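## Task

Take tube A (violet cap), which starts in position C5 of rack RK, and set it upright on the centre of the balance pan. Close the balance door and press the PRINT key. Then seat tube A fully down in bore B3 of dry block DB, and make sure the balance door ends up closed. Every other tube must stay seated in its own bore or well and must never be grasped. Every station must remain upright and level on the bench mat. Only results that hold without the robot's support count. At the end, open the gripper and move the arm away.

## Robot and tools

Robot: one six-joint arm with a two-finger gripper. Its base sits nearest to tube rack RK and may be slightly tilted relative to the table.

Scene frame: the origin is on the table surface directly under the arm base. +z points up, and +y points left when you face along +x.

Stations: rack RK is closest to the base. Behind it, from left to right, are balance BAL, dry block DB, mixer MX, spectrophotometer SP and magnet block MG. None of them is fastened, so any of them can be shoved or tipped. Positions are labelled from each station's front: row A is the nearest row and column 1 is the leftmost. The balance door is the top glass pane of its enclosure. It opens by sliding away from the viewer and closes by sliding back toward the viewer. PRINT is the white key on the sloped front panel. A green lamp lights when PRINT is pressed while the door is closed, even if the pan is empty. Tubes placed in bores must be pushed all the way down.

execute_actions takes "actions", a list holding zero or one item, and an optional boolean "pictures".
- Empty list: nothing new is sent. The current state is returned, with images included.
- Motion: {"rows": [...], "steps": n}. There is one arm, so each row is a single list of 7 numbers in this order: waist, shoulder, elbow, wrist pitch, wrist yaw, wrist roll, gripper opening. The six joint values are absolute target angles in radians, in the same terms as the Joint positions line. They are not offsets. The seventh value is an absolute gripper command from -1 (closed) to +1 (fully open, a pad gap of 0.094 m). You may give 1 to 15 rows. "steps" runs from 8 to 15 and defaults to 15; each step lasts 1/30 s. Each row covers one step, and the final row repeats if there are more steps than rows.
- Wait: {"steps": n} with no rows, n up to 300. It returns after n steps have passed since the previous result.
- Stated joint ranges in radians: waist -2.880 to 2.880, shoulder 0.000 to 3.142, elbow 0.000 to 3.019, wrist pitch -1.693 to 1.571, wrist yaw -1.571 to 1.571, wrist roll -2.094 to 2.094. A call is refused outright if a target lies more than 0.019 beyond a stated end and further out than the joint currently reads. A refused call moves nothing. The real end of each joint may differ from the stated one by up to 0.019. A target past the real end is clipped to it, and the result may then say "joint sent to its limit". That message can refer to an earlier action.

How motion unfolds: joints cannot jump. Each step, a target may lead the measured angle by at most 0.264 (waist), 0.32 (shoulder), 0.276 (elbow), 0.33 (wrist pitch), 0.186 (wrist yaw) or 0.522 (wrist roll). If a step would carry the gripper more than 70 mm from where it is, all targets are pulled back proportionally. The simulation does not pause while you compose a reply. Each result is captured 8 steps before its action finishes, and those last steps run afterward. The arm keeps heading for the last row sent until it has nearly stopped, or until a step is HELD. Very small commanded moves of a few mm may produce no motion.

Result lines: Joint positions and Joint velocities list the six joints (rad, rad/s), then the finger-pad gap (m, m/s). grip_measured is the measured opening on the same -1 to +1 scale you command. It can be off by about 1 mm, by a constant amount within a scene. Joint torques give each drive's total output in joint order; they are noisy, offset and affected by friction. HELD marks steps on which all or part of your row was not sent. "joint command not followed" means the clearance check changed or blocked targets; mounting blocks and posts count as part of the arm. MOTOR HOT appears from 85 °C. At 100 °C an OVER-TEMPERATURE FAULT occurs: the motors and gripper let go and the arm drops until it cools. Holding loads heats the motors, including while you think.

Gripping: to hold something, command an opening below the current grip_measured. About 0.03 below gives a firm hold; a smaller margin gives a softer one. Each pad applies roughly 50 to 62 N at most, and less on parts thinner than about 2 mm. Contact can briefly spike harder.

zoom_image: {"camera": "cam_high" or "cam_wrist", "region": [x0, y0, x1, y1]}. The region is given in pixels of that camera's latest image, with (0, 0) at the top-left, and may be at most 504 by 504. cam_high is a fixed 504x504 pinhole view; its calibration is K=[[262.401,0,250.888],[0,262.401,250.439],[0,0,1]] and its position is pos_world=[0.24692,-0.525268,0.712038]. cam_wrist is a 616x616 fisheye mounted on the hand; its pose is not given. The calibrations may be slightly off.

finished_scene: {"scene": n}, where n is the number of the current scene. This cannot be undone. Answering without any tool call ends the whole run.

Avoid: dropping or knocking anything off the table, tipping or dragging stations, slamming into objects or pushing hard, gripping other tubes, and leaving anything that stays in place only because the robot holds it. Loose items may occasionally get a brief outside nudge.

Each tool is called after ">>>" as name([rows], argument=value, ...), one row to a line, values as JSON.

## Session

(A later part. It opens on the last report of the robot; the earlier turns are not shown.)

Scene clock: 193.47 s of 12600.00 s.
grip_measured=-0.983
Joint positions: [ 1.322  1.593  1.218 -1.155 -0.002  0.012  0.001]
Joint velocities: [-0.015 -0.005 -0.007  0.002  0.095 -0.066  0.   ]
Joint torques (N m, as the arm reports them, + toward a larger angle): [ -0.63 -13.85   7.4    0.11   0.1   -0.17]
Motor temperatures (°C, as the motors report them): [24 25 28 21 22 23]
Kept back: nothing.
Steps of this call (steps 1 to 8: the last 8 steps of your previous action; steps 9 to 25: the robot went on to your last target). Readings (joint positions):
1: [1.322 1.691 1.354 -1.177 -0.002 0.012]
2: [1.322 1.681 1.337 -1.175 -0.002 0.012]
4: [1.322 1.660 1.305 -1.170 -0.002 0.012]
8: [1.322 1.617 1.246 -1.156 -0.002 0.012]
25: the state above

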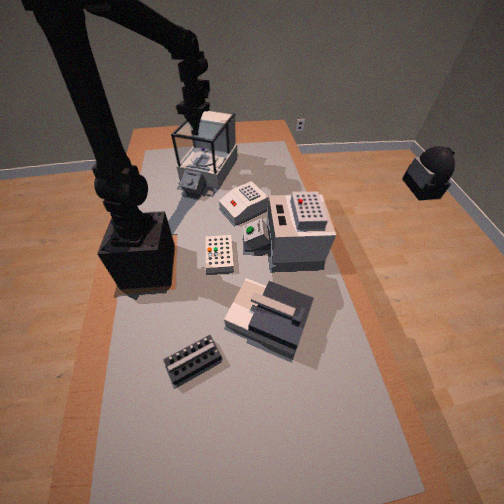

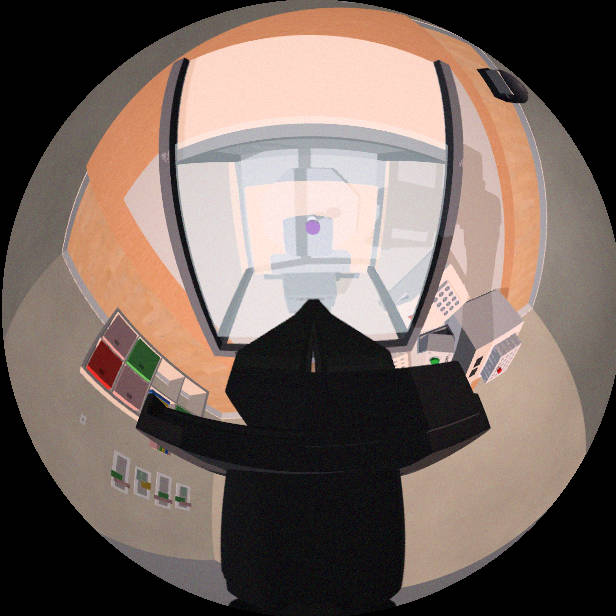

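>>> execute_actions([
  {"rows":[[1.31,1.575,1.21,-1.15,0,0,-1],[1.31,1.57,1.2,-1.15,0,0,-1],[1.31,1.565,1.195,-1.15,0,0,-1],[1.31,1.56,1.19,-1.15,0,0,-1],[1.31,1.555,1.18,-1.15,0,0,-1],[1.31,1.55,1.175,-1.15,0,0,-1]]},
])

>>> execute_actions([
  {"steps":25},
], pictures=true)

>>> zoom_image(camera="cam_high", region=[160,110,250,210])

Scene clock: 193.97 s of 12600.00 s.
grip_measured=-0.983
Joint positions: [ 1.322  1.572  1.186 -1.15  -0.002  0.012  0.001]
Joint velocities: [ 0.005 -0.161 -0.203  0.007  0.051  0.022 -0.001]
Joint torques (N m, as the arm reports them, + toward a larger angle): [ -0.52 -13.39   7.17  -0.09   0.1   -0.17]
Motor temperatures (°C, as the motors report them): [24 25 28 21 22 23]
Steps of this call (steps 1 to 8: the robot went on to your last target; steps 9 to 15: the first 7 steps of this action). Readings (joint positions):
9: [1.322 1.593 1.217 -1.154 -0.002 0.012]
10: [1.322 1.592 1.215 -1.153 -0.002 0.012]
12: [1.322 1.587 1.206 -1.150 -0.002 0.012]
15: the state above

Scene clock: 194.80 s of 12600.00 s.
grip_measured=-0.983
Joint positions: [ 1.322  1.564  1.18  -1.145 -0.002  0.012  0.001]
Joint velocities: [-0.005 -0.005  0.002 -0.007 -0.037  0.037 -0.   ]
Joint torques (N m, as the arm reports them, + toward a larger angle): [ -0.65 -13.49   6.76  -0.23   0.1   -0.17]
Motor temperatures (°C, as the motors report them): [24 25 28 21 22 23]
Kept back: nothing.
Steps of this call (steps 1 to 8: the last 8 steps of your previous action; steps 9 to 15: the robot went on to your last target; steps 16 to 25: nothing new was sent). Readings (joint positions):
1: [1.322 1.569 1.182 -1.146 -0.002 0.012]
2: [1.322 1.566 1.182 -1.145 -0.002 0.012]
4: [1.322 1.564 1.180 -1.145 -0.002 0.012]
8: [1.322 1.564 1.180 -1.145 -0.002 0.012]
25: the state above
The arm was judged still, so your last target was given up. Only a new action makes it travel on or press farther. Fingers that are still opening or closing keep moving.

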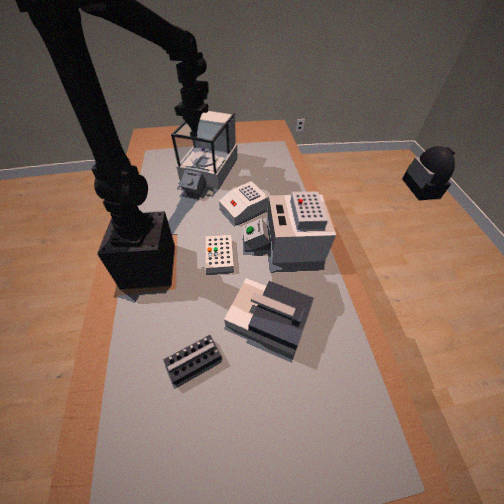

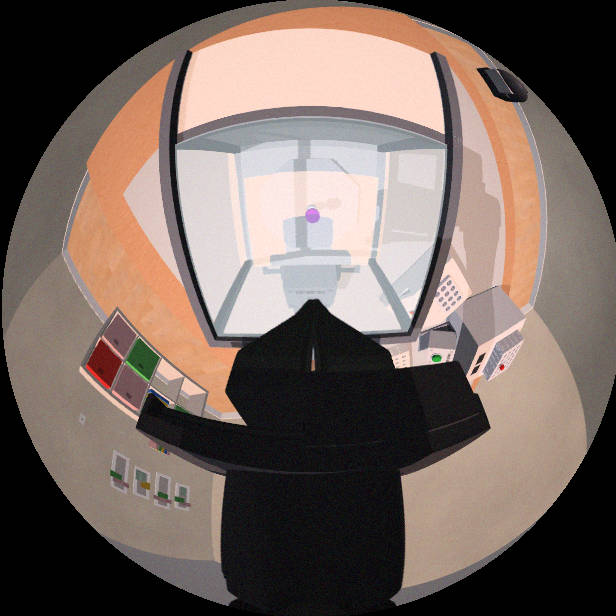

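Region (160, 110, 250, 210) of cam_high's 504x504 image, scaled by 5.040, with more detail than that image has; it fills the left 454 columns of this view, and the rest is white.

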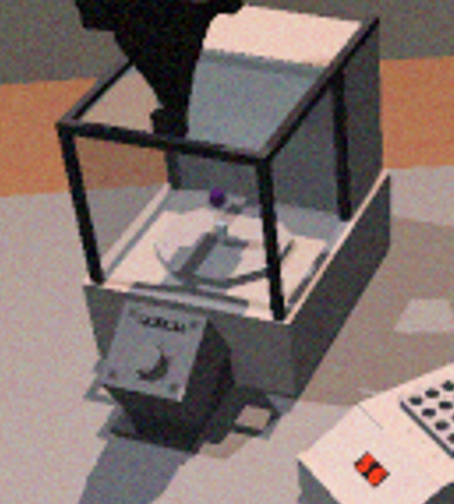

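>>> execute_actions([
  {"rows":[[1.31,1.55,1.23,-1.14,0,0,-1],[1.31,1.53,1.25,-1.14,0,0,-1],[1.31,1.5,1.26,-1.14,0,0,-1],[1.31,1.45,1.25,-1.14,0,0,-1],[1.31,1.4,1.22,-1.14,0,0,-1],[1.31,1.35,1.19,-1.14,0,0,-1],[1.31,1.3,1.15,-1.14,0,0,-1],[1.31,1.25,1.1,-1.14,0,0,-1],[1.31,1.2,1.05,-1.14,0,0,-1],[1.31,1.15,1.0,-1.14,0,0,-1],[1.31,1.1,0.95,-1.14,0,0,-1],[1.31,1.05,0.9,-1.14,0,0,-1],[1.31,1.0,0.85,-1.14,0,0,-1]]},
])

>>> execute_actions([
  {"rows":[[1.31,1.0,0.8,-1.1,0,0,-1],[1.31,1.0,0.75,-1.05,0,0,-1],[1.31,1.0,0.7,-1.0,0,0,-1],[1.31,1.0,0.65,-0.95,0,0,-1],[1.31,1.0,0.6,-0.9,0,0,-1],[1.31,1.0,0.55,-0.85,0,0,-1],[1.31,1.0,0.5,-0.78,0,0,-1],[1.31,1.0,0.46,-0.7,0,0,-1],[1.31,1.0,0.42,-0.64,0,0,-1],[1.31,1.01,0.39,-0.58,0,0,-1],[1.31,1.02,0.37,-0.52,0,0,-1]]},
])

>>> execute_actions([
  {"steps":35},
], pictures=true)

Scene clock: 195.93 s of 12600.00 s.
grip_measured=-0.983
Joint positions: [ 1.322  1.482  1.175 -1.143 -0.002  0.012  0.001]
Joint velocities: [ 0.005 -1.158 -0.3    0.09   0.066 -0.022 -0.001]
Joint torques (N m, as the arm reports them, + toward a larger angle): [ -0.44 -18.08   7.32   0.     0.09  -0.15]
Motor temperatures (°C, as the motors report them): [24 25 28 21 22 23]
Steps of this call (steps 1 to 27: nothing new was sent; steps 28 to 34: the first 7 steps of this action). Readings (joint positions):
28: [1.322 1.564 1.181 -1.145 -0.002 0.012]
29: [1.322 1.564 1.183 -1.145 -0.002 0.012]
31: [1.322 1.554 1.187 -1.145 -0.002 0.012]
34: the state above

Scene clock: 196.43 s of 12600.00 s.
grip_measured=-0.983
Joint positions: [ 1.322  0.982  0.599 -0.895 -0.002  0.012  0.001]
Joint velocities: [-0.024  0.415 -1.658  1.678  0.037 -0.051 -0.001]
Joint torques (N m, as the arm reports them, + toward a larger angle): [-0.43 -4.97  7.53  0.03  0.11 -0.17]
Motor temperatures (°C, as the motors report them): [24 25 28 21 22 23]
Steps of this call (steps 1 to 8: the last 8 steps of your previous action; steps 9 to 15: the first 7 steps of this action). Readings (joint positions):
9: [1.322 0.940 0.847 -1.141 -0.002 0.012]
10: [1.322 0.928 0.822 -1.125 -0.002 0.012]
12: [1.322 0.936 0.752 -1.045 -0.002 0.012]
15: the state above

Scene clock: 197.60 s of 12600.00 s.
grip_measured=-0.983
Joint positions: [ 1.322  1.028  0.335 -0.535 -0.002  0.012  0.001]
Joint velocities: [-0.005  0.005  0.002 -0.007  0.051 -0.022  0.   ]
Joint torques (N m, as the arm reports them, + toward a larger angle): [-0.29 -3.97  8.85  0.97  0.1  -0.17]
Motor temperatures (°C, as the motors report them): [24 25 28 21 22 23]
Kept back: nothing.
Steps of this call (steps 1 to 8: the last 8 steps of your previous action; steps 9 to 30: the robot went on to your last target; steps 31 to 35: nothing new was sent). Readings (joint positions):
1: [1.322 0.996 0.540 -0.836 -0.002 0.012]
2: [1.322 1.007 0.483 -0.775 -0.002 0.012]
4: [1.322 1.020 0.388 -0.662 -0.002 0.012]
8: [1.322 1.029 0.331 -0.567 -0.002 0.012]
35: the state above
The arm was judged still, so your last target was given up. Only a new action makes it travel on or press farther. Fingers that are still opening or closing keep moving.

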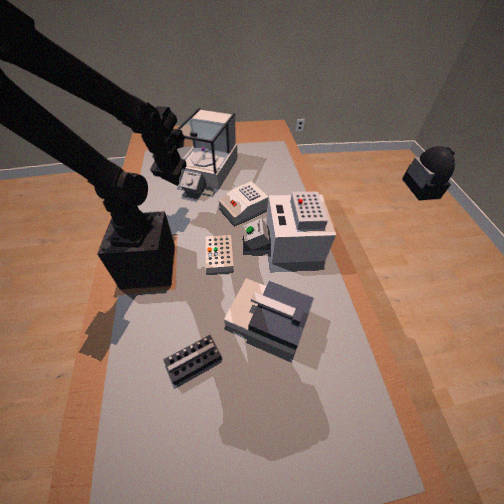

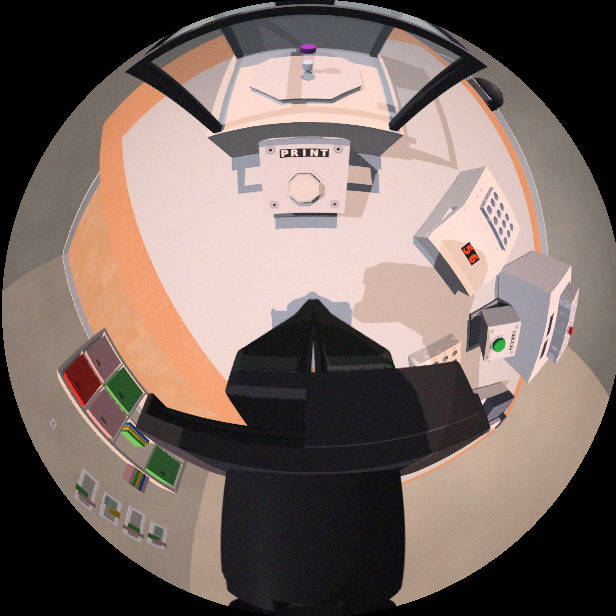

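>>> execute_actions([
  {"rows":[[1.34,1.03,0.37,-0.48,0,0,-1],[1.345,1.03,0.38,-0.43,0,0,-1],[1.35,1.04,0.39,-0.38,0,0,-1],[1.35,1.05,0.4,-0.33,0,0,-1],[1.35,1.06,0.4,-0.29,0,0,-1]]},
])

>>> execute_actions([
  {"steps":30},
], pictures=true)

Scene clock: 198.80 s of 12600.00 s.
grip_measured=-0.983
Joint positions: [ 1.334  1.049  0.351 -0.335 -0.002  0.012  0.001]
Joint velocities: [0.034 0.132 0.232 0.545 0.022 0.007 0.001]
Joint torques (N m, as the arm reports them, + toward a larger angle): [ 1.28 -3.87  9.15  0.98  0.1  -0.17]
Motor temperatures (°C, as the motors report them): [24 25 28 21 22 23]
Steps of this call (steps 1 to 29: nothing new was sent; steps 30 to 36: the first 7 steps of this action). Readings (joint positions):
30: [1.322 1.028 0.335 -0.528 -0.002 0.012]
31: [1.323 1.029 0.335 -0.510 -0.002 0.012]
33: [1.328 1.032 0.336 -0.438 -0.002 0.012]
36: the state above

Scene clock: 199.80 s of 12600.00 s.
grip_measured=-0.983
Joint positions: [ 1.335  1.055  0.367 -0.304 -0.002  0.012  0.001]
Joint velocities: [-0.005  0.015 -0.007  0.007 -0.022  0.007  0.001]
Joint torques (N m, as the arm reports them, + toward a larger angle): [ 1.56 -3.81  9.01  1.33  0.1  -0.17]
Motor temperatures (°C, as the motors report them): [24 25 28 21 22 23]
Kept back: nothing.
Steps of this call (steps 1 to 8: the last 8 steps of your previous action; steps 9 to 30: the robot went on to your last target). Readings (joint positions):
1: [1.335 1.052 0.358 -0.321 -0.002 0.012]
2: [1.335 1.054 0.363 -0.312 -0.002 0.012]
4: [1.335 1.055 0.367 -0.305 -0.002 0.012]
8: [1.335 1.055 0.367 -0.304 -0.002 0.012]
30: the state above
The arm was judged still, so your last target was given up. Only a new action makes it travel on or press farther. Fingers that are still opening or closing keep moving.

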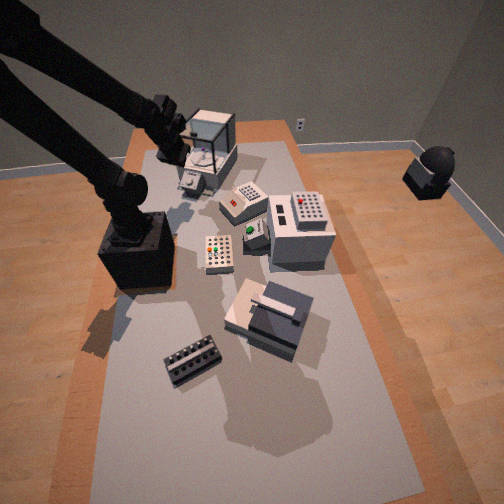

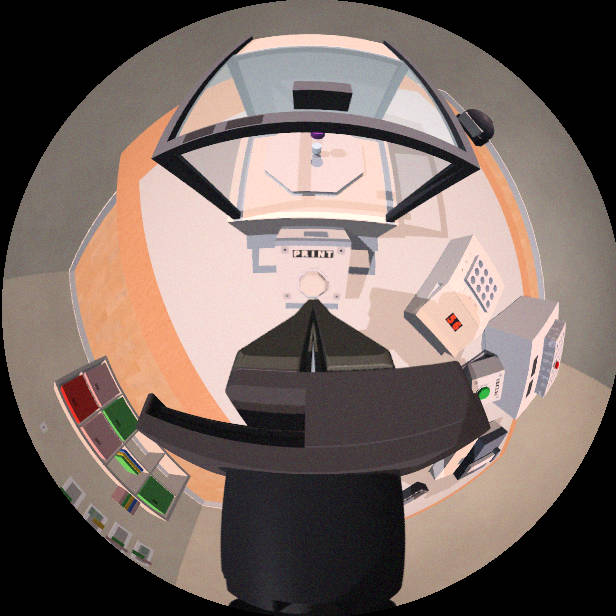

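>>> execute_actions([
  {"rows":[[1.35,1.08,0.37,-0.27,0,0,-1],[1.35,1.1,0.365,-0.25,0,0,-1],[1.35,1.12,0.36,-0.22,0,0,-1],[1.35,1.14,0.355,-0.2,0,0,-1],[1.35,1.16,0.35,-0.17,0,0,-1],[1.35,1.18,0.35,-0.15,0,0,-1],[1.35,1.2,0.345,-0.13,0,0,-1],[1.35,1.22,0.345,-0.1,0,0,-1]]},
])

>>> execute_actions([
  {"steps":30},
], pictures=true)

Scene clock: 200.57 s of 12600.00 s.
grip_measured=-0.983
Joint positions: [ 1.335  1.153  0.352 -0.187 -0.002  0.012  0.001]
Joint velocities: [ 0.005  0.708 -0.105  0.628 -0.022 -0.022  0.   ]
Joint torques (N m, as the arm reports them, + toward a larger angle): [ 1.52 -4.79  6.01  1.19  0.11 -0.17]
Motor temperatures (°C, as the motors report them): [24 25 28 21 22 23]
Steps of this call (steps 1 to 16: nothing new was sent; steps 17 to 23: the first 7 steps of this action). Readings (joint positions):
17: [1.335 1.056 0.367 -0.301 -0.002 0.012]
18: [1.335 1.062 0.366 -0.292 -0.002 0.012]
20: [1.335 1.088 0.362 -0.255 -0.002 0.012]
23: the state above

Scene clock: 201.57 s of 12600.00 s.
grip_measured=-0.983
Joint positions: [ 1.335  1.23   0.337 -0.118 -0.002  0.012  0.001]
Joint velocities: [-0.005 -0.015  0.007 -0.022  0.022 -0.051 -0.001]
Joint torques (N m, as the arm reports them, + toward a larger angle): [ 1.54 -5.91  6.03  1.41  0.1  -0.17]
Motor temperatures (°C, as the motors report them): [24 25 28 21 22 23]
Kept back: nothing.
Steps of this call (steps 1 to 8: the last 8 steps of your previous action; steps 9 to 30: the robot went on to your last target). Readings (joint positions):
1: [1.335 1.177 0.348 -0.165 -0.002 0.012]
2: [1.335 1.199 0.345 -0.146 -0.002 0.012]
4: [1.335 1.225 0.340 -0.129 -0.002 0.012]
8: [1.335 1.230 0.337 -0.122 -0.002 0.012]
30: the state above
The arm was judged still, so your last target was given up. Only a new action makes it travel on or press farther. Fingers that are still opening or closing keep moving.

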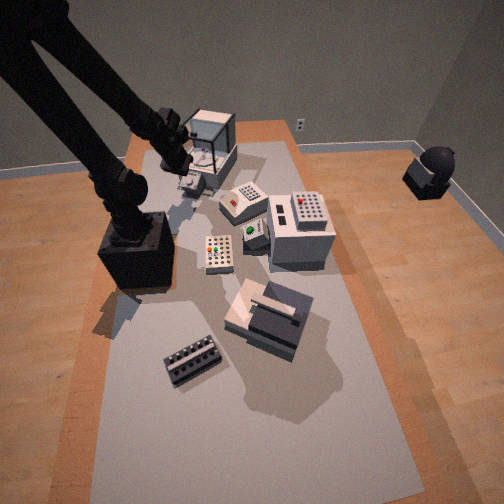

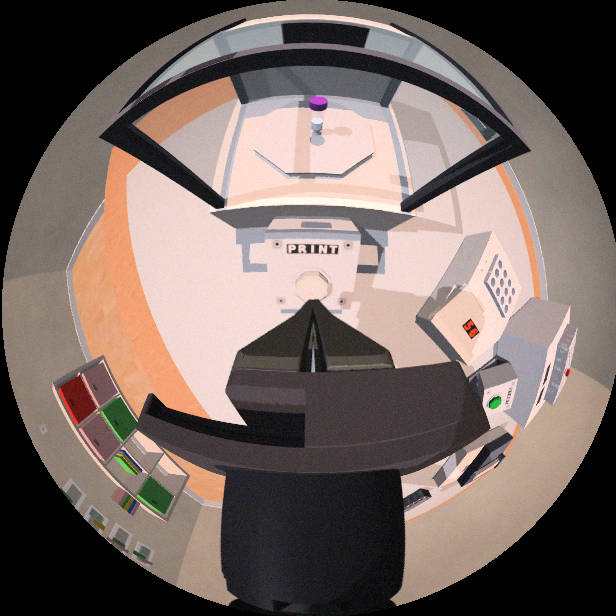

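>>> execute_actions([
  {"rows":[[1.35,1.25,0.37,-0.09,0,0,-1],[1.35,1.27,0.375,-0.07,0,0,-1],[1.35,1.29,0.38,-0.05,0,0,-1],[1.35,1.31,0.385,-0.03,0,0,-1],[1.35,1.33,0.39,-0.01,0,0,-1],[1.35,1.35,0.39,0.01,0,0,-1],[1.35,1.37,0.395,0.03,0,0,-1],[1.35,1.39,0.4,0.045,0,0,-1],[1.35,1.41,0.4,0.06,0,0,-1]]},
])

>>> execute_actions([
  {"steps":30},
], pictures=true)

Scene clock: 202.20 s of 12600.00 s.
grip_measured=-0.983
Joint positions: [ 1.335  1.324  0.35  -0.026 -0.002  0.012  0.001]
Joint velocities: [-0.005  0.689  0.115  0.569 -0.022 -0.066  0.001]
Joint torques (N m, as the arm reports them, + toward a larger angle): [ 1.56 -5.84  7.56  1.38  0.1  -0.17]
Motor temperatures (°C, as the motors report them): [24 25 28 21 22 23]
Steps of this call (steps 1 to 12: nothing new was sent; steps 13 to 19: the first 7 steps of this action). Readings (joint positions):
13: [1.335 1.231 0.337 -0.116 -0.002 0.012]
14: [1.335 1.235 0.337 -0.109 -0.002 0.012]
16: [1.335 1.260 0.339 -0.081 -0.002 0.012]
19: the state above

Scene clock: 203.20 s of 12600.00 s.
grip_measured=-0.983
Joint positions: [ 1.335  1.414  0.37   0.038 -0.002  0.012  0.001]
Joint velocities: [ 0.005 -0.005 -0.012 -0.002 -0.022  0.007 -0.   ]
Joint torques (N m, as the arm reports them, + toward a larger angle): [ 1.5  -6.9   6.62  1.55  0.1  -0.17]
Motor temperatures (°C, as the motors report them): [24 25 28 21 22 23]
Kept back: nothing.
Steps of this call (steps 1 to 8: the last 8 steps of your previous action; steps 9 to 30: the robot went on to your last target). Readings (joint positions):
1: [1.335 1.347 0.355 -0.007 -0.002 0.012]
2: [1.335 1.370 0.360 0.010 -0.002 0.012]
4: [1.335 1.405 0.368 0.032 -0.002 0.012]
8: [1.335 1.414 0.370 0.038 -0.002 0.012]
30: the state above
The arm was judged still, so your last target was given up. Only a new action makes it travel on or press farther. Fingers that are still opening or closing keep moving.

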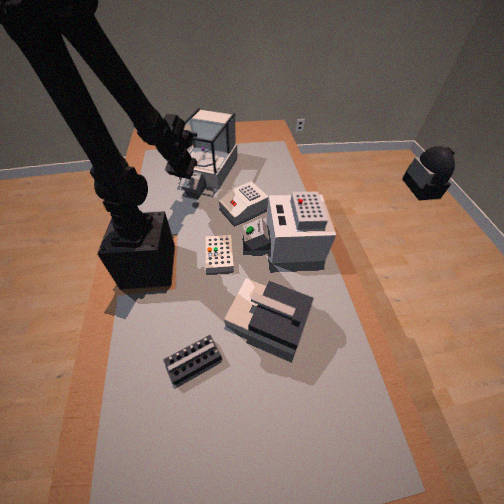

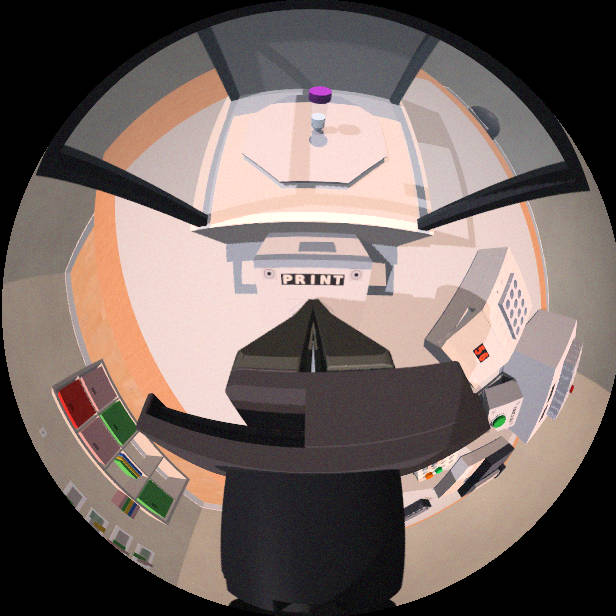

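>>> execute_actions([
  {"rows":[[1.35,1.41,0.36,0.06,0,0,-1],[1.35,1.41,0.35,0.07,0,0,-1],[1.35,1.42,0.34,0.08,0,0,-1],[1.35,1.425,0.33,0.1,0,0,-1],[1.35,1.43,0.32,0.11,0,0,-1],[1.35,1.44,0.31,0.13,0,0,-1]]},
])

>>> execute_actions([
  {"steps":30},
], pictures=true)

Scene clock: 203.77 s of 12600.00 s.
grip_measured=-0.983
Joint positions: [ 1.335  1.417  0.325  0.102 -0.002  0.012  0.001]
Joint velocities: [-0.024  0.083 -0.281  0.261  0.066  0.022 -0.   ]
Joint torques (N m, as the arm reports them, + toward a larger angle): [ 1.5  -4.54  4.18  1.17  0.1  -0.17]
Motor temperatures (°C, as the motors report them): [24 25 28 21 22 23]
Steps of this call (steps 1 to 10: nothing new was sent; steps 11 to 17: the first 7 steps of this action). Readings (joint positions):
11: [1.335 1.414 0.369 0.040 -0.002 0.012]
12: [1.335 1.414 0.366 0.045 -0.002 0.012]
14: [1.335 1.414 0.354 0.065 -0.002 0.012]
17: the state above

Scene clock: 204.77 s of 12600.00 s.
grip_measured=-0.983
Joint positions: [ 1.335  1.429  0.304  0.111 -0.002  0.012  0.001]
Joint velocities: [-0.005  0.015  0.007 -0.007 -0.066  0.007 -0.001]
Joint torques (N m, as the arm reports them, + toward a larger angle): [ 1.47 -5.16  4.23  1.46  0.1  -0.17]
Motor temperatures (°C, as the motors report them): [24 25 28 21 22 23]
Kept back: nothing.
Steps of this call (steps 1 to 8: the last 8 steps of your previous action; steps 9 to 30: the robot went on to your last target). Readings (joint positions):
1: [1.335 1.419 0.317 0.108 -0.002 0.012]
2: [1.335 1.423 0.311 0.110 -0.002 0.012]
4: [1.335 1.427 0.305 0.110 -0.002 0.012]
8: [1.335 1.429 0.304 0.111 -0.002 0.012]
30: the state above
The arm was judged still, so your last target was given up. Only a new action makes it travel on or press farther. Fingers that are still opening or closing keep moving.

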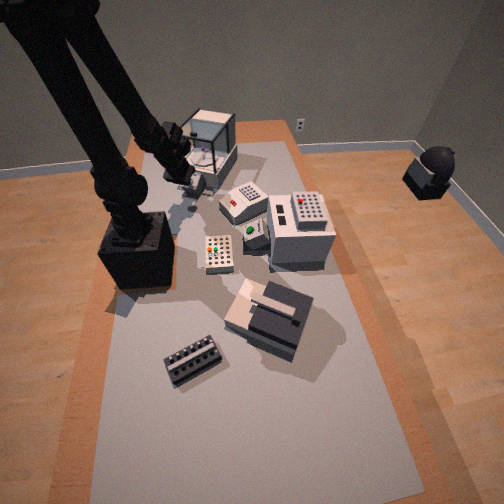

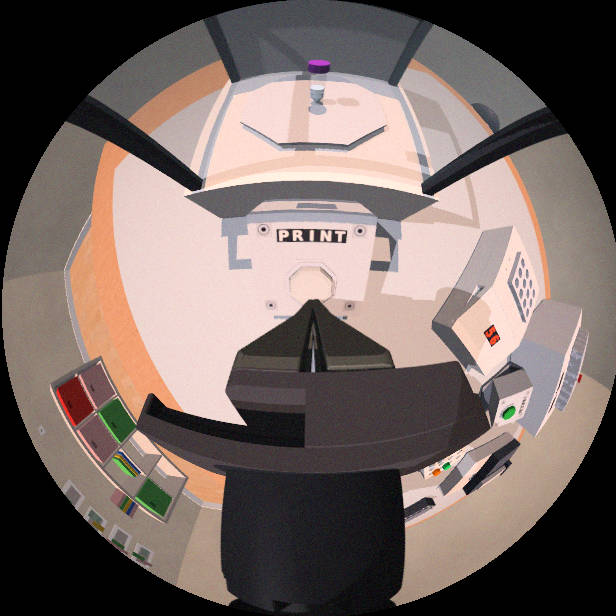

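Advance with q2 mostly.

>>> execute_actions([
  {"rows":[[1.35,1.45,0.31,0.14,0,0,-1],[1.35,1.46,0.31,0.15,0,0,-1],[1.35,1.47,0.31,0.16,0,0,-1],[1.35,1.48,0.31,0.17,0,0,-1],[1.35,1.49,0.31,0.18,0,0,-1],[1.35,1.5,0.31,0.19,0,0,-1],[1.35,1.51,0.31,0.2,0,0,-1]]},
])

>>> execute_actions([
  {"steps":30},
], pictures=true)

Scene clock: 206.63 s of 12600.00 s.
grip_measured=-0.983
Joint positions: [ 1.335  1.462  0.3    0.162 -0.002  0.012  0.001]
Joint velocities: [-0.015  0.005 -0.139  0.339  0.037  0.081  0.   ]
Joint torques (N m, as the arm reports them, + toward a larger angle): [ 1.49 -2.51  5.    1.25  0.1  -0.17]
Motor temperatures (°C, as the motors report them): [24 25 28 21 22 23]
Steps of this call (steps 1 to 49: nothing new was sent; steps 50 to 56: the first 7 steps of this action). Readings (joint positions):
50: [1.335 1.430 0.304 0.112 -0.002 0.012]
51: [1.335 1.432 0.304 0.116 -0.002 0.012]
53: [1.335 1.445 0.304 0.131 -0.002 0.012]
56: the state above

Scene clock: 207.63 s of 12600.00 s.
grip_measured=-0.983
Joint positions: [ 1.335  1.464  0.293  0.181 -0.002  0.012  0.001]
Joint velocities: [-0.005 -0.005 -0.002 -0.002 -0.022 -0.022 -0.001]
Joint torques (N m, as the arm reports them, + toward a larger angle): [ 1.5  -2.43  4.77  1.49  0.11 -0.17]
Motor temperatures (°C, as the motors report them): [24 25 28 21 22 23]
Kept back: nothing.
Steps of this call (steps 1 to 8: the last 8 steps of your previous action; steps 9 to 30: the robot went on to your last target). Readings (joint positions):
1: [1.335 1.462 0.296 0.171 -0.002 0.012]
2: [1.335 1.463 0.295 0.176 -0.002 0.012]
4: [1.335 1.464 0.293 0.180 -0.002 0.012]
8: [1.335 1.464 0.293 0.181 -0.002 0.012]
30: the state above
The arm was judged still, so your last target was given up. Only a new action makes it travel on or press farther. Fingers that are still opening or closing keep moving.

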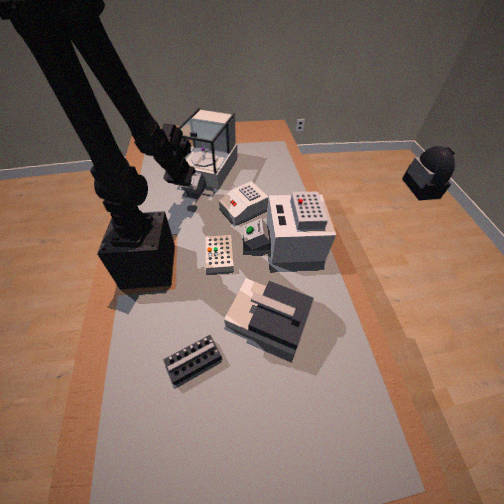

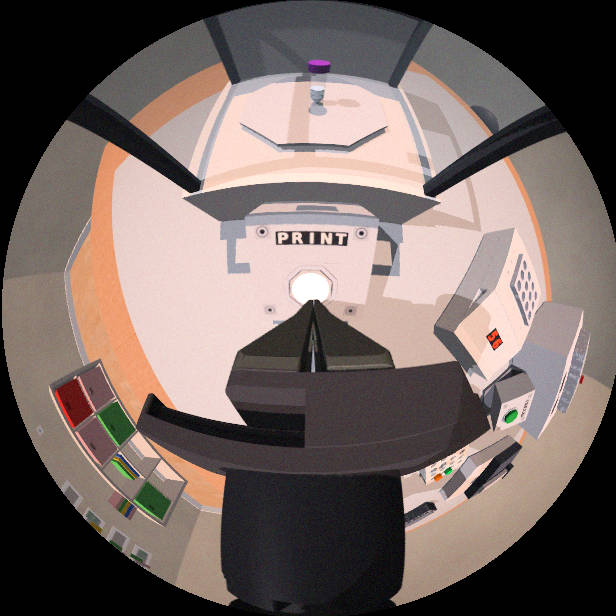

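>>> execute_actions([
  {"rows":[[1.33,1.42,0.33,0.12,0,0,-1],[1.33,1.36,0.36,0.05,0,0,-1],[1.33,1.3,0.39,-0.05,0,0,-1],[1.33,1.23,0.42,-0.15,0,0,-1],[1.33,1.16,0.46,-0.25,0,0,-1],[1.33,1.1,0.5,-0.4,0,0,-1],[1.33,1.05,0.6,-0.55,0,0,-1],[1.33,1.05,0.7,-0.7,0,0,-1],[1.33,1.05,0.8,-0.85,0,0,-1],[1.33,1.1,0.9,-1.0,0,0,-1],[1.33,1.15,1.0,-1.1,0,0,-1]]},
])

>>> execute_actions([
  {"steps":40},
], pictures=true)

>>> zoom_image(camera="cam_high", region=[160,100,250,210])

Scene clock: 208.30 s of 12600.00 s.
grip_measured=-0.983
Joint positions: [ 1.335  1.223  0.391 -0.215 -0.002  0.012  0.001]
Joint velocities: [ 0.005 -1.402  0.706 -1.687 -0.007  0.022  0.001]
Joint torques (N m, as the arm reports them, + toward a larger angle): [ 0.24 -3.78  9.96  1.55  0.07 -0.11]
Motor temperatures (°C, as the motors report them): [24 25 28 21 22 23]
Steps of this call (steps 1 to 13: nothing new was sent; steps 14 to 20: the first 7 steps of this action). Readings (joint positions):
14: [1.335 1.458 0.293 0.172 -0.002 0.012]
15: [1.335 1.442 0.300 0.141 -0.002 0.012]
17: [1.335 1.375 0.326 0.008 -0.002 0.012]
20: the state above

Scene clock: 209.63 s of 12600.00 s.
grip_measured=-0.983
Joint positions: [ 1.335  1.145  0.988 -1.092 -0.002  0.012  0.001]
Joint velocities: [-0.005 -0.005  0.007 -0.012 -0.022  0.007  0.   ]
Joint torques (N m, as the arm reports them, + toward a larger angle): [ 0.15 -7.05  9.17  0.14  0.1  -0.17]
Motor temperatures (°C, as the motors report them): [24 25 28 21 22 23]
Kept back: nothing.
Steps of this call (steps 1 to 8: the last 8 steps of your previous action; steps 9 to 40: the robot went on to your last target). Readings (joint positions):
1: [1.335 1.181 0.419 -0.270 -0.002 0.012]
2: [1.335 1.148 0.453 -0.327 -0.002 0.012]
4: [1.335 1.114 0.544 -0.470 -0.002 0.012]
8: [1.335 1.137 0.787 -0.806 -0.002 0.012]
40: the state above

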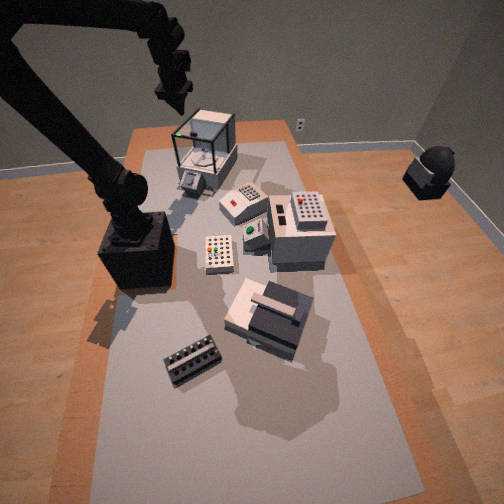

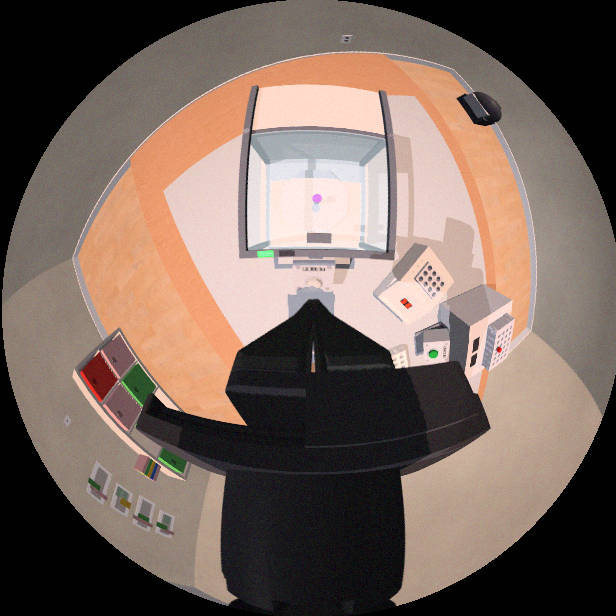

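Region (160, 100, 250, 210) of cam_high's 504x504 image, scaled by 4.582, with more detail than that image has; it fills the left 412 columns of this view, and the rest is white.

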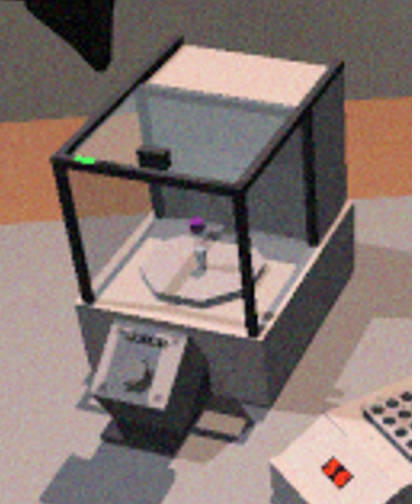

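Green. Reopen.

>>> execute_actions([
  {"rows":[[1.32,1.2,1.03,-1.15,0,0,-1],[1.32,1.25,1.06,-1.2,0,0,-1],[1.32,1.3,1.09,-1.45,0,0,-1],[1.32,1.35,1.11,-1.35,0,0,-1],[1.32,1.39,1.12,-1.3,0,0,-1],[1.32,1.42,1.12,-1.27,0,0,-1],[1.32,1.44,1.11,-1.23,0,0,-1],[1.32,1.46,1.1,-1.2,0,0,-1]]},
])

>>> execute_actions([
  {"steps":35},
], pictures=true)

>>> zoom_image(camera="cam_high", region=[160,100,250,210])

Scene clock: 210.17 s of 12600.00 s.
grip_measured=-0.983
Joint positions: [ 1.335  1.355  1.074 -1.287 -0.002  0.012  0.001]
Joint velocities: [0.005 1.363 0.198 0.676 0.022 0.022 0.   ]
Joint torques (N m, as the arm reports them, + toward a larger angle): [-0.64 -9.4   9.16  0.22  0.1  -0.17]
Motor temperatures (°C, as the motors report them): [24 25 28 21 22 23]
Steps of this call (steps 1 to 9: the robot went on to your last target; steps 10 to 16: the first 7 steps of this action). Readings (joint positions):
10: [1.335 1.149 0.989 -1.100 -0.002 0.012]
11: [1.335 1.160 0.996 -1.126 -0.002 0.012]
13: [1.335 1.221 1.037 -1.277 -0.002 0.012]
16: the state above

Scene clock: 211.33 s of 12600.00 s.
grip_measured=-0.983
Joint positions: [ 1.335  1.47   1.076 -1.208 -0.002  0.012  0.001]
Joint velocities: [ 0.005 -0.005 -0.007 -0.022  0.022  0.037 -0.001]
Joint torques (N m, as the arm reports them, + toward a larger angle): [ -0.78 -11.77   8.78   0.07   0.1   -0.17]
Motor temperatures (°C, as the motors report them): [24 25 28 21 22 23]
Kept back: nothing.
Steps of this call (steps 1 to 8: the last 8 steps of your previous action; steps 9 to 30: the robot went on to your last target; steps 31 to 35: nothing new was sent). Readings (joint positions):
1: [1.335 1.399 1.077 -1.259 -0.002 0.012]
2: [1.335 1.438 1.077 -1.234 -0.002 0.012]
4: [1.335 1.495 1.077 -1.214 -0.002 0.012]
8: [1.335 1.505 1.076 -1.208 -0.002 0.012]
35: the state above
The arm was judged still, so your last target was given up. Only a new action makes it travel on or press farther. Fingers that are still opening or closing keep moving.

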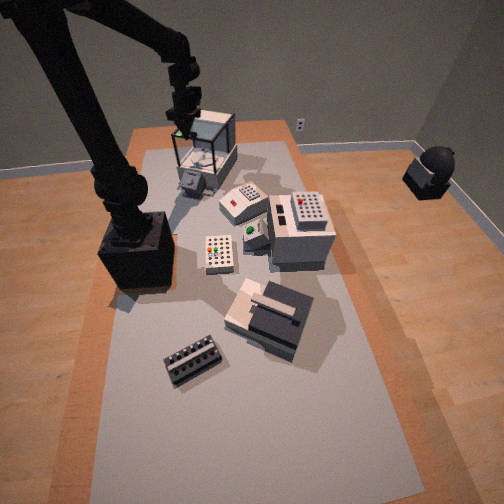

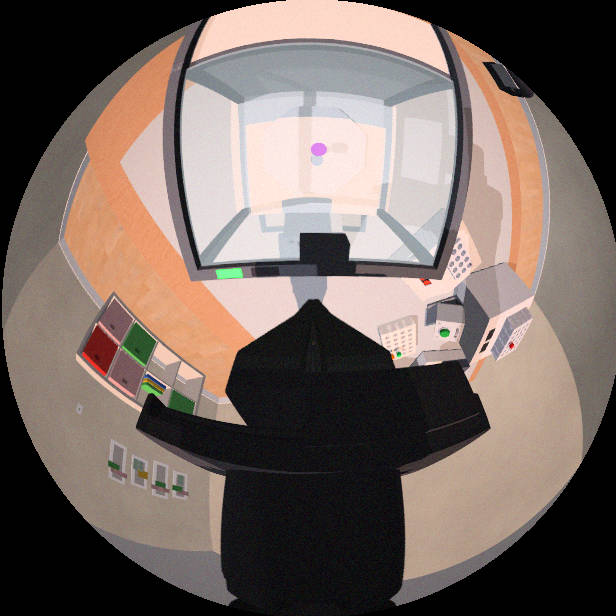

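Region (160, 100, 250, 210) of cam_high's 504x504 image, scaled by 4.582, with more detail than that image has; it fills the left 412 columns of this view, and the rest is white.

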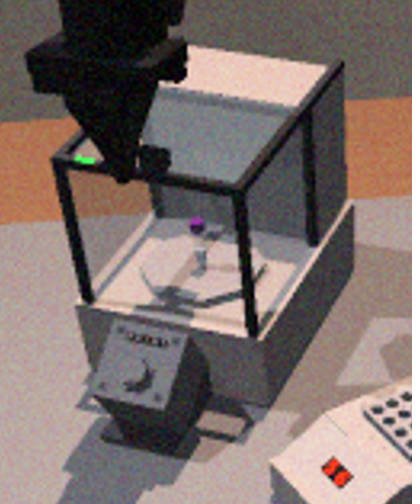

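>>> execute_actions([
  {"rows":[[1.31,1.46,1.12,-1.2,0,0,-1],[1.31,1.46,1.13,-1.19,0,0,-1],[1.31,1.47,1.14,-1.18,0,0,-1],[1.31,1.48,1.145,-1.17,0,0,-1],[1.31,1.49,1.145,-1.165,0,0,-1]]},
])

>>> execute_actions([
  {"rows":[[1.31,1.5,1.155,-1.17,0,0,-1],[1.31,1.51,1.165,-1.17,0,0,-1],[1.31,1.52,1.175,-1.17,0,0,-1],[1.31,1.53,1.185,-1.17,0,0,-1],[1.31,1.54,1.195,-1.17,0,0,-1],[1.31,1.55,1.205,-1.17,0,0,-1],[1.31,1.56,1.215,-1.17,0,0,-1],[1.31,1.57,1.225,-1.17,0,0,-1],[1.31,1.58,1.235,-1.17,0,0,-1],[1.31,1.59,1.245,-1.17,0,0,-1]]},
])

>>> execute_actions([
  {"steps":25},
], pictures=true)

Scene clock: 212.17 s of 12600.00 s.
grip_measured=-0.983
Joint positions: [ 1.326  1.478  1.093 -1.181 -0.002  0.012  0.001]
Joint velocities: [-0.024  0.093  0.12   0.12   0.007 -0.007 -0.   ]
Joint torques (N m, as the arm reports them, + toward a larger angle): [ -0.68 -10.41  10.43   0.09   0.1   -0.17]
Motor temperatures (°C, as the motors report them): [24 25 28 21 22 23]
Steps of this call (steps 1 to 18: nothing new was sent; steps 19 to 25: the first 7 steps of this action). Readings (joint positions):
19: [1.334 1.470 1.076 -1.208 -0.002 0.012]
20: [1.333 1.470 1.077 -1.207 -0.002 0.012]
22: [1.330 1.471 1.079 -1.198 -0.002 0.012]
25: the state above

Scene clock: 212.67 s of 12600.00 s.
grip_measured=-0.983
Joint positions: [ 1.325  1.529  1.144 -1.174 -0.002  0.012  0.001]
Joint velocities: [ 0.015  0.327  0.3    0.017 -0.007 -0.037  0.001]
Joint torques (N m, as the arm reports them, + toward a larger angle): [ -0.84 -10.69  11.13   0.07   0.1   -0.17]
Motor temperatures (°C, as the motors report them): [24 25 28 21 22 23]
Steps of this call (steps 1 to 8: the last 8 steps of your previous action; steps 9 to 15: the first 7 steps of this action). Readings (joint positions):
9: [1.325 1.485 1.100 -1.174 -0.002 0.012]
10: [1.325 1.488 1.102 -1.174 -0.002 0.012]
12: [1.325 1.499 1.114 -1.174 -0.002 0.012]
15: the state above

Scene clock: 213.50 s of 12600.00 s.
grip_measured=-0.983
Joint positions: [ 1.325  1.588  1.196 -1.174 -0.002  0.012  0.001]
Joint velocities: [-0.005  0.005  0.002  0.007  0.037  0.007  0.   ]
Joint torques (N m, as the arm reports them, + toward a larger angle): [ -0.79 -12.37  10.76   0.01   0.11  -0.17]
Motor temperatures (°C, as the motors report them): [24 25 28 21 22 23]
Kept back: nothing.
Steps of this call (steps 1 to 8: the last 8 steps of your previous action; steps 9 to 25: the robot went on to your last target). Readings (joint positions):
1: [1.325 1.540 1.154 -1.174 -0.002 0.012]
2: [1.325 1.551 1.164 -1.174 -0.002 0.012]
4: [1.325 1.572 1.183 -1.174 -0.002 0.012]
8: [1.325 1.588 1.196 -1.174 -0.002 0.012]
25: the state above

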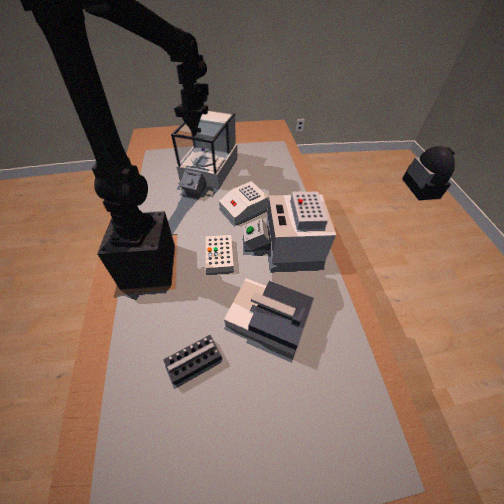

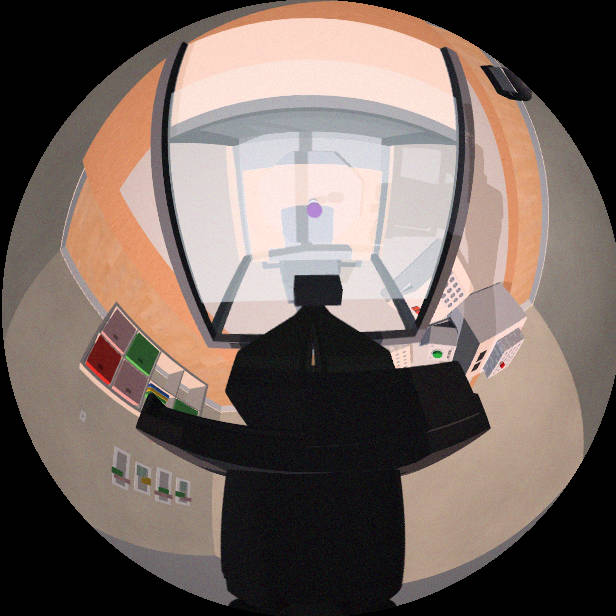

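>>> execute_actions([
  {"rows":[[1.31,1.605,1.255,-1.17,0,0,-1],[1.31,1.62,1.265,-1.17,0,0,-1],[1.31,1.635,1.275,-1.175,0,0,-1],[1.31,1.65,1.29,-1.18,0,0,-1],[1.31,1.665,1.305,-1.18,0,0,-1],[1.31,1.68,1.325,-1.18,0,0,-1],[1.31,1.695,1.345,-1.18,0,0,-1],[1.31,1.71,1.365,-1.18,0,0,-1],[1.31,1.72,1.385,-1.18,0,0,-1],[1.31,1.73,1.405,-1.18,0,0,-1],[1.31,1.74,1.42,-1.18,0,0,-1],[1.31,1.75,1.44,-1.18,0,0,-1],[1.31,1.76,1.455,-1.18,0,0,-1],[1.31,1.77,1.47,-1.18,0,0,-1],[1.31,1.78,1.48,-1.18,0,0,-1]]},
])

>>> execute_actions([
  {"steps":30},
], pictures=true)

Scene clock: 214.20 s of 12600.00 s.
grip_measured=-0.983
Joint positions: [ 1.325  1.648  1.256 -1.184 -0.002  0.012  0.001]
Joint velocities: [-0.015  0.503  0.525 -0.032  0.007  0.037 -0.   ]
Joint torques (N m, as the arm reports them, + toward a larger angle): [ -0.85 -11.91  11.26   0.04   0.1   -0.17]
Motor temperatures (°C, as the motors report them): [24 25 29 21 22 23]
Steps of this call (steps 1 to 14: the robot went on to your last target; steps 15 to 21: the first 7 steps of this action). Readings (joint positions):
15: [1.325 1.589 1.196 -1.174 -0.002 0.012]
16: [1.325 1.591 1.198 -1.174 -0.002 0.012]
18: [1.325 1.605 1.212 -1.178 -0.002 0.012]
21: the state above

Scene clock: 215.20 s of 12600.00 s.
grip_measured=-0.983
Joint positions: [ 1.325  1.777  1.424 -1.189 -0.002  0.012  0.001]
Joint velocities: [-0.005  0.005 -0.017 -0.007 -0.022  0.007 -0.001]
Joint torques (N m, as the arm reports them, + toward a larger angle): [ -0.82 -15.14  11.44   0.22   0.1   -0.17]
Motor temperatures (°C, as the motors report them): [24 25 29 21 22 23]
Kept back: nothing.
Steps of this call (steps 1 to 8: the last 8 steps of your previous action; steps 9 to 30: the robot went on to your last target). Readings (joint positions):
1: [1.325 1.666 1.275 -1.184 -0.002 0.012]
2: [1.325 1.684 1.295 -1.184 -0.002 0.012]
4: [1.325 1.718 1.335 -1.184 -0.002 0.012]
8: [1.325 1.763 1.401 -1.184 -0.002 0.012]
30: the state above
The arm was judged still, so your last target was given up. Only a new action makes it travel on or press farther. Fingers that are still opening or closing keep moving.

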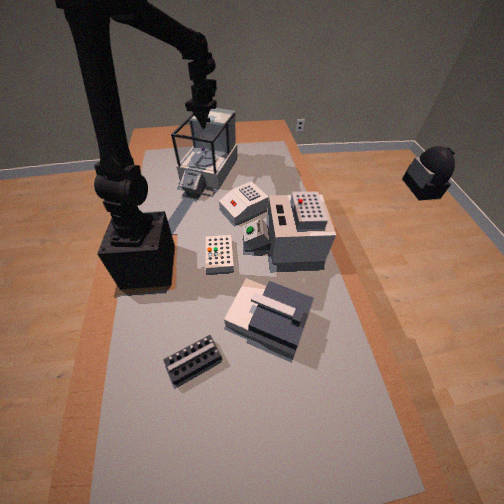

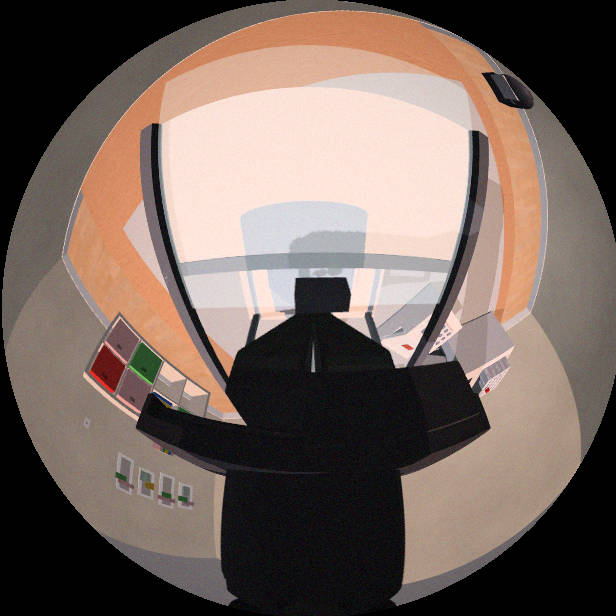

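Open to stop. Re-enter.

>>> execute_actions([
  {"rows":[[1.305,1.75,1.42,-1.18,0,0,-1],[1.305,1.72,1.4,-1.17,0,0,-1],[1.305,1.69,1.37,-1.16,0,0,-1],[1.305,1.66,1.34,-1.14,0,0,-1],[1.305,1.63,1.31,-1.12,0,0,-0.9],[1.305,1.6,1.28,-1.09,0,0,-0.8],[1.305,1.57,1.25,-1.06,0,0,-0.7],[1.305,1.54,1.22,-1.03,0,0,-0.6],[1.305,1.52,1.19,-1.0,0,0,-0.6],[1.305,1.5,1.17,-0.96,0,0,-0.6]]},
])

>>> execute_actions([
  {"rows":[[1.305,1.5,1.15,-0.94,0,0,-0.6],[1.305,1.5,1.12,-0.91,0,0,-0.6],[1.305,1.51,1.09,-0.87,0,0,-0.6],[1.305,1.515,1.07,-0.84,0,0,-0.6],[1.305,1.52,1.04,-0.8,0,0,-0.6],[1.305,1.525,1.02,-0.77,0,0,-0.6],[1.305,1.53,1.0,-0.74,0,0,-0.6],[1.305,1.54,0.985,-0.71,0,0,-0.6],[1.305,1.55,0.97,-0.68,0,0,-0.6],[1.305,1.56,0.96,-0.65,0,0,-0.6],[1.305,1.57,0.95,-0.62,0,0,-0.6],[1.305,1.58,0.94,-0.59,0,0,-0.6],[1.305,1.59,0.925,-0.56,0,0,-0.6],[1.305,1.595,0.915,-0.53,0,0,-0.6],[1.305,1.6,0.905,-0.5,0,0,-0.6]]},
])

>>> execute_actions([
  {"steps":35},
], pictures=true)

Scene clock: 216.20 s of 12600.00 s.
grip_measured=-0.749
Joint positions: [ 1.322  1.673  1.288 -1.117 -0.002  0.012  0.012]
Joint velocities: [-0.015 -0.933 -0.96   0.662  0.007 -0.022  0.096]
Joint torques (N m, as the arm reports them, + toward a larger angle): [ -0.87 -17.34   8.75   0.21   0.11  -0.17]
Motor temperatures (°C, as the motors report them): [24 25 29 21 22 23]
Steps of this call (steps 1 to 23: nothing new was sent; steps 24 to 30: the first 7 steps of this action). Readings (joint positions):
24: [1.325 1.776 1.423 -1.189 -0.002 0.012]
25: [1.325 1.773 1.418 -1.186 -0.002 0.012]
27: [1.324 1.750 1.383 -1.166 -0.002 0.012]
30: the state above

Scene clock: 216.70 s of 12600.00 s.
grip_measured=-0.602
Joint positions: [ 1.322  1.498  1.042 -0.809 -0.002  0.012  0.019]
Joint velocities: [-0.005  0.21  -0.774  0.872 -0.007  0.022  0.   ]
Joint torques (N m, as the arm reports them, + toward a larger angle): [ -0.91 -10.13   7.63   0.57   0.1   -0.17]
Motor temperatures (°C, as the motors report them): [24 25 29 21 22 23]
Steps of this call (steps 1 to 8: the last 8 steps of your previous action; steps 9 to 15: the first 7 steps of this action). Readings (joint positions):
9: [1.322 1.485 1.161 -0.972 -0.002 0.012]
10: [1.322 1.485 1.154 -0.957 -0.002 0.012]
12: [1.322 1.485 1.120 -0.902 -0.002 0.012]
15: the state above

Scene clock: 217.87 s of 12600.00 s.
grip_measured=-0.602
Joint positions: [ 1.32   1.604  0.903 -0.514 -0.002  0.011  0.019]
Joint velocities: [-0.015 -0.015  0.012  0.012 -0.066  0.007 -0.001]
Joint torques (N m, as the arm reports them, + toward a larger angle): [ -0.84 -12.01   6.41   0.96   0.13  -0.16]
Motor temperatures (°C, as the motors report them): [24 25 29 21 22 23]
Kept back: nothing.
Steps of this call (steps 1 to 8: the last 8 steps of your previous action; steps 9 to 30: the robot went on to your last target; steps 31 to 35: nothing new was sent). Readings (joint positions):
1: [1.322 1.507 1.017 -0.781 -0.002 0.012]
2: [1.322 1.519 0.993 -0.753 -0.002 0.012]
4: [1.321 1.547 0.958 -0.696 -0.002 0.013]
8: [1.320 1.589 0.922 -0.569 -0.002 0.013]
35: the state above
The arm was judged still, so your last target was given up. Only a new action makes it travel on or press farther. Fingers that are still opening or closing keep moving.

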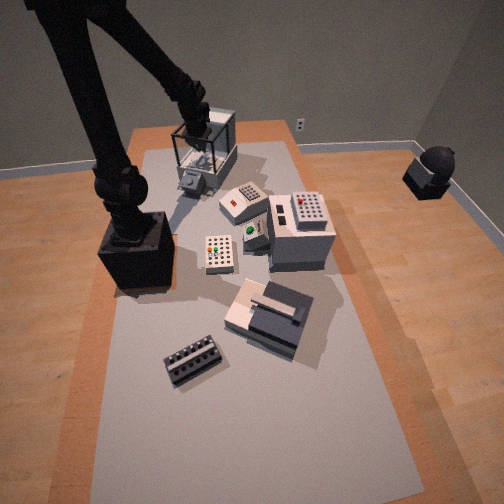

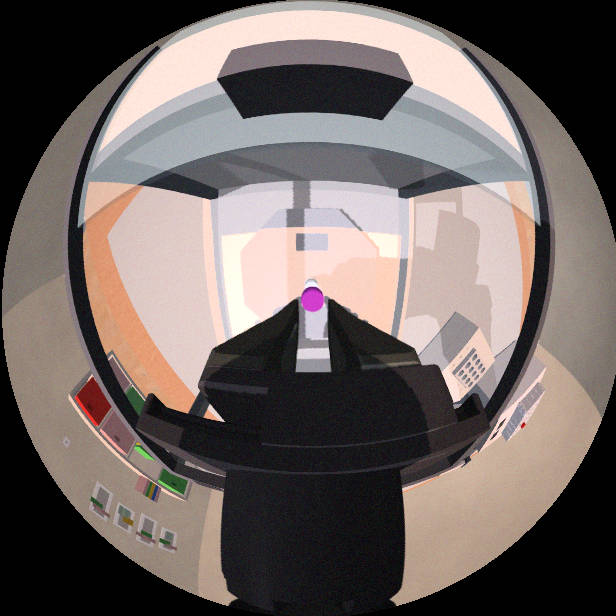

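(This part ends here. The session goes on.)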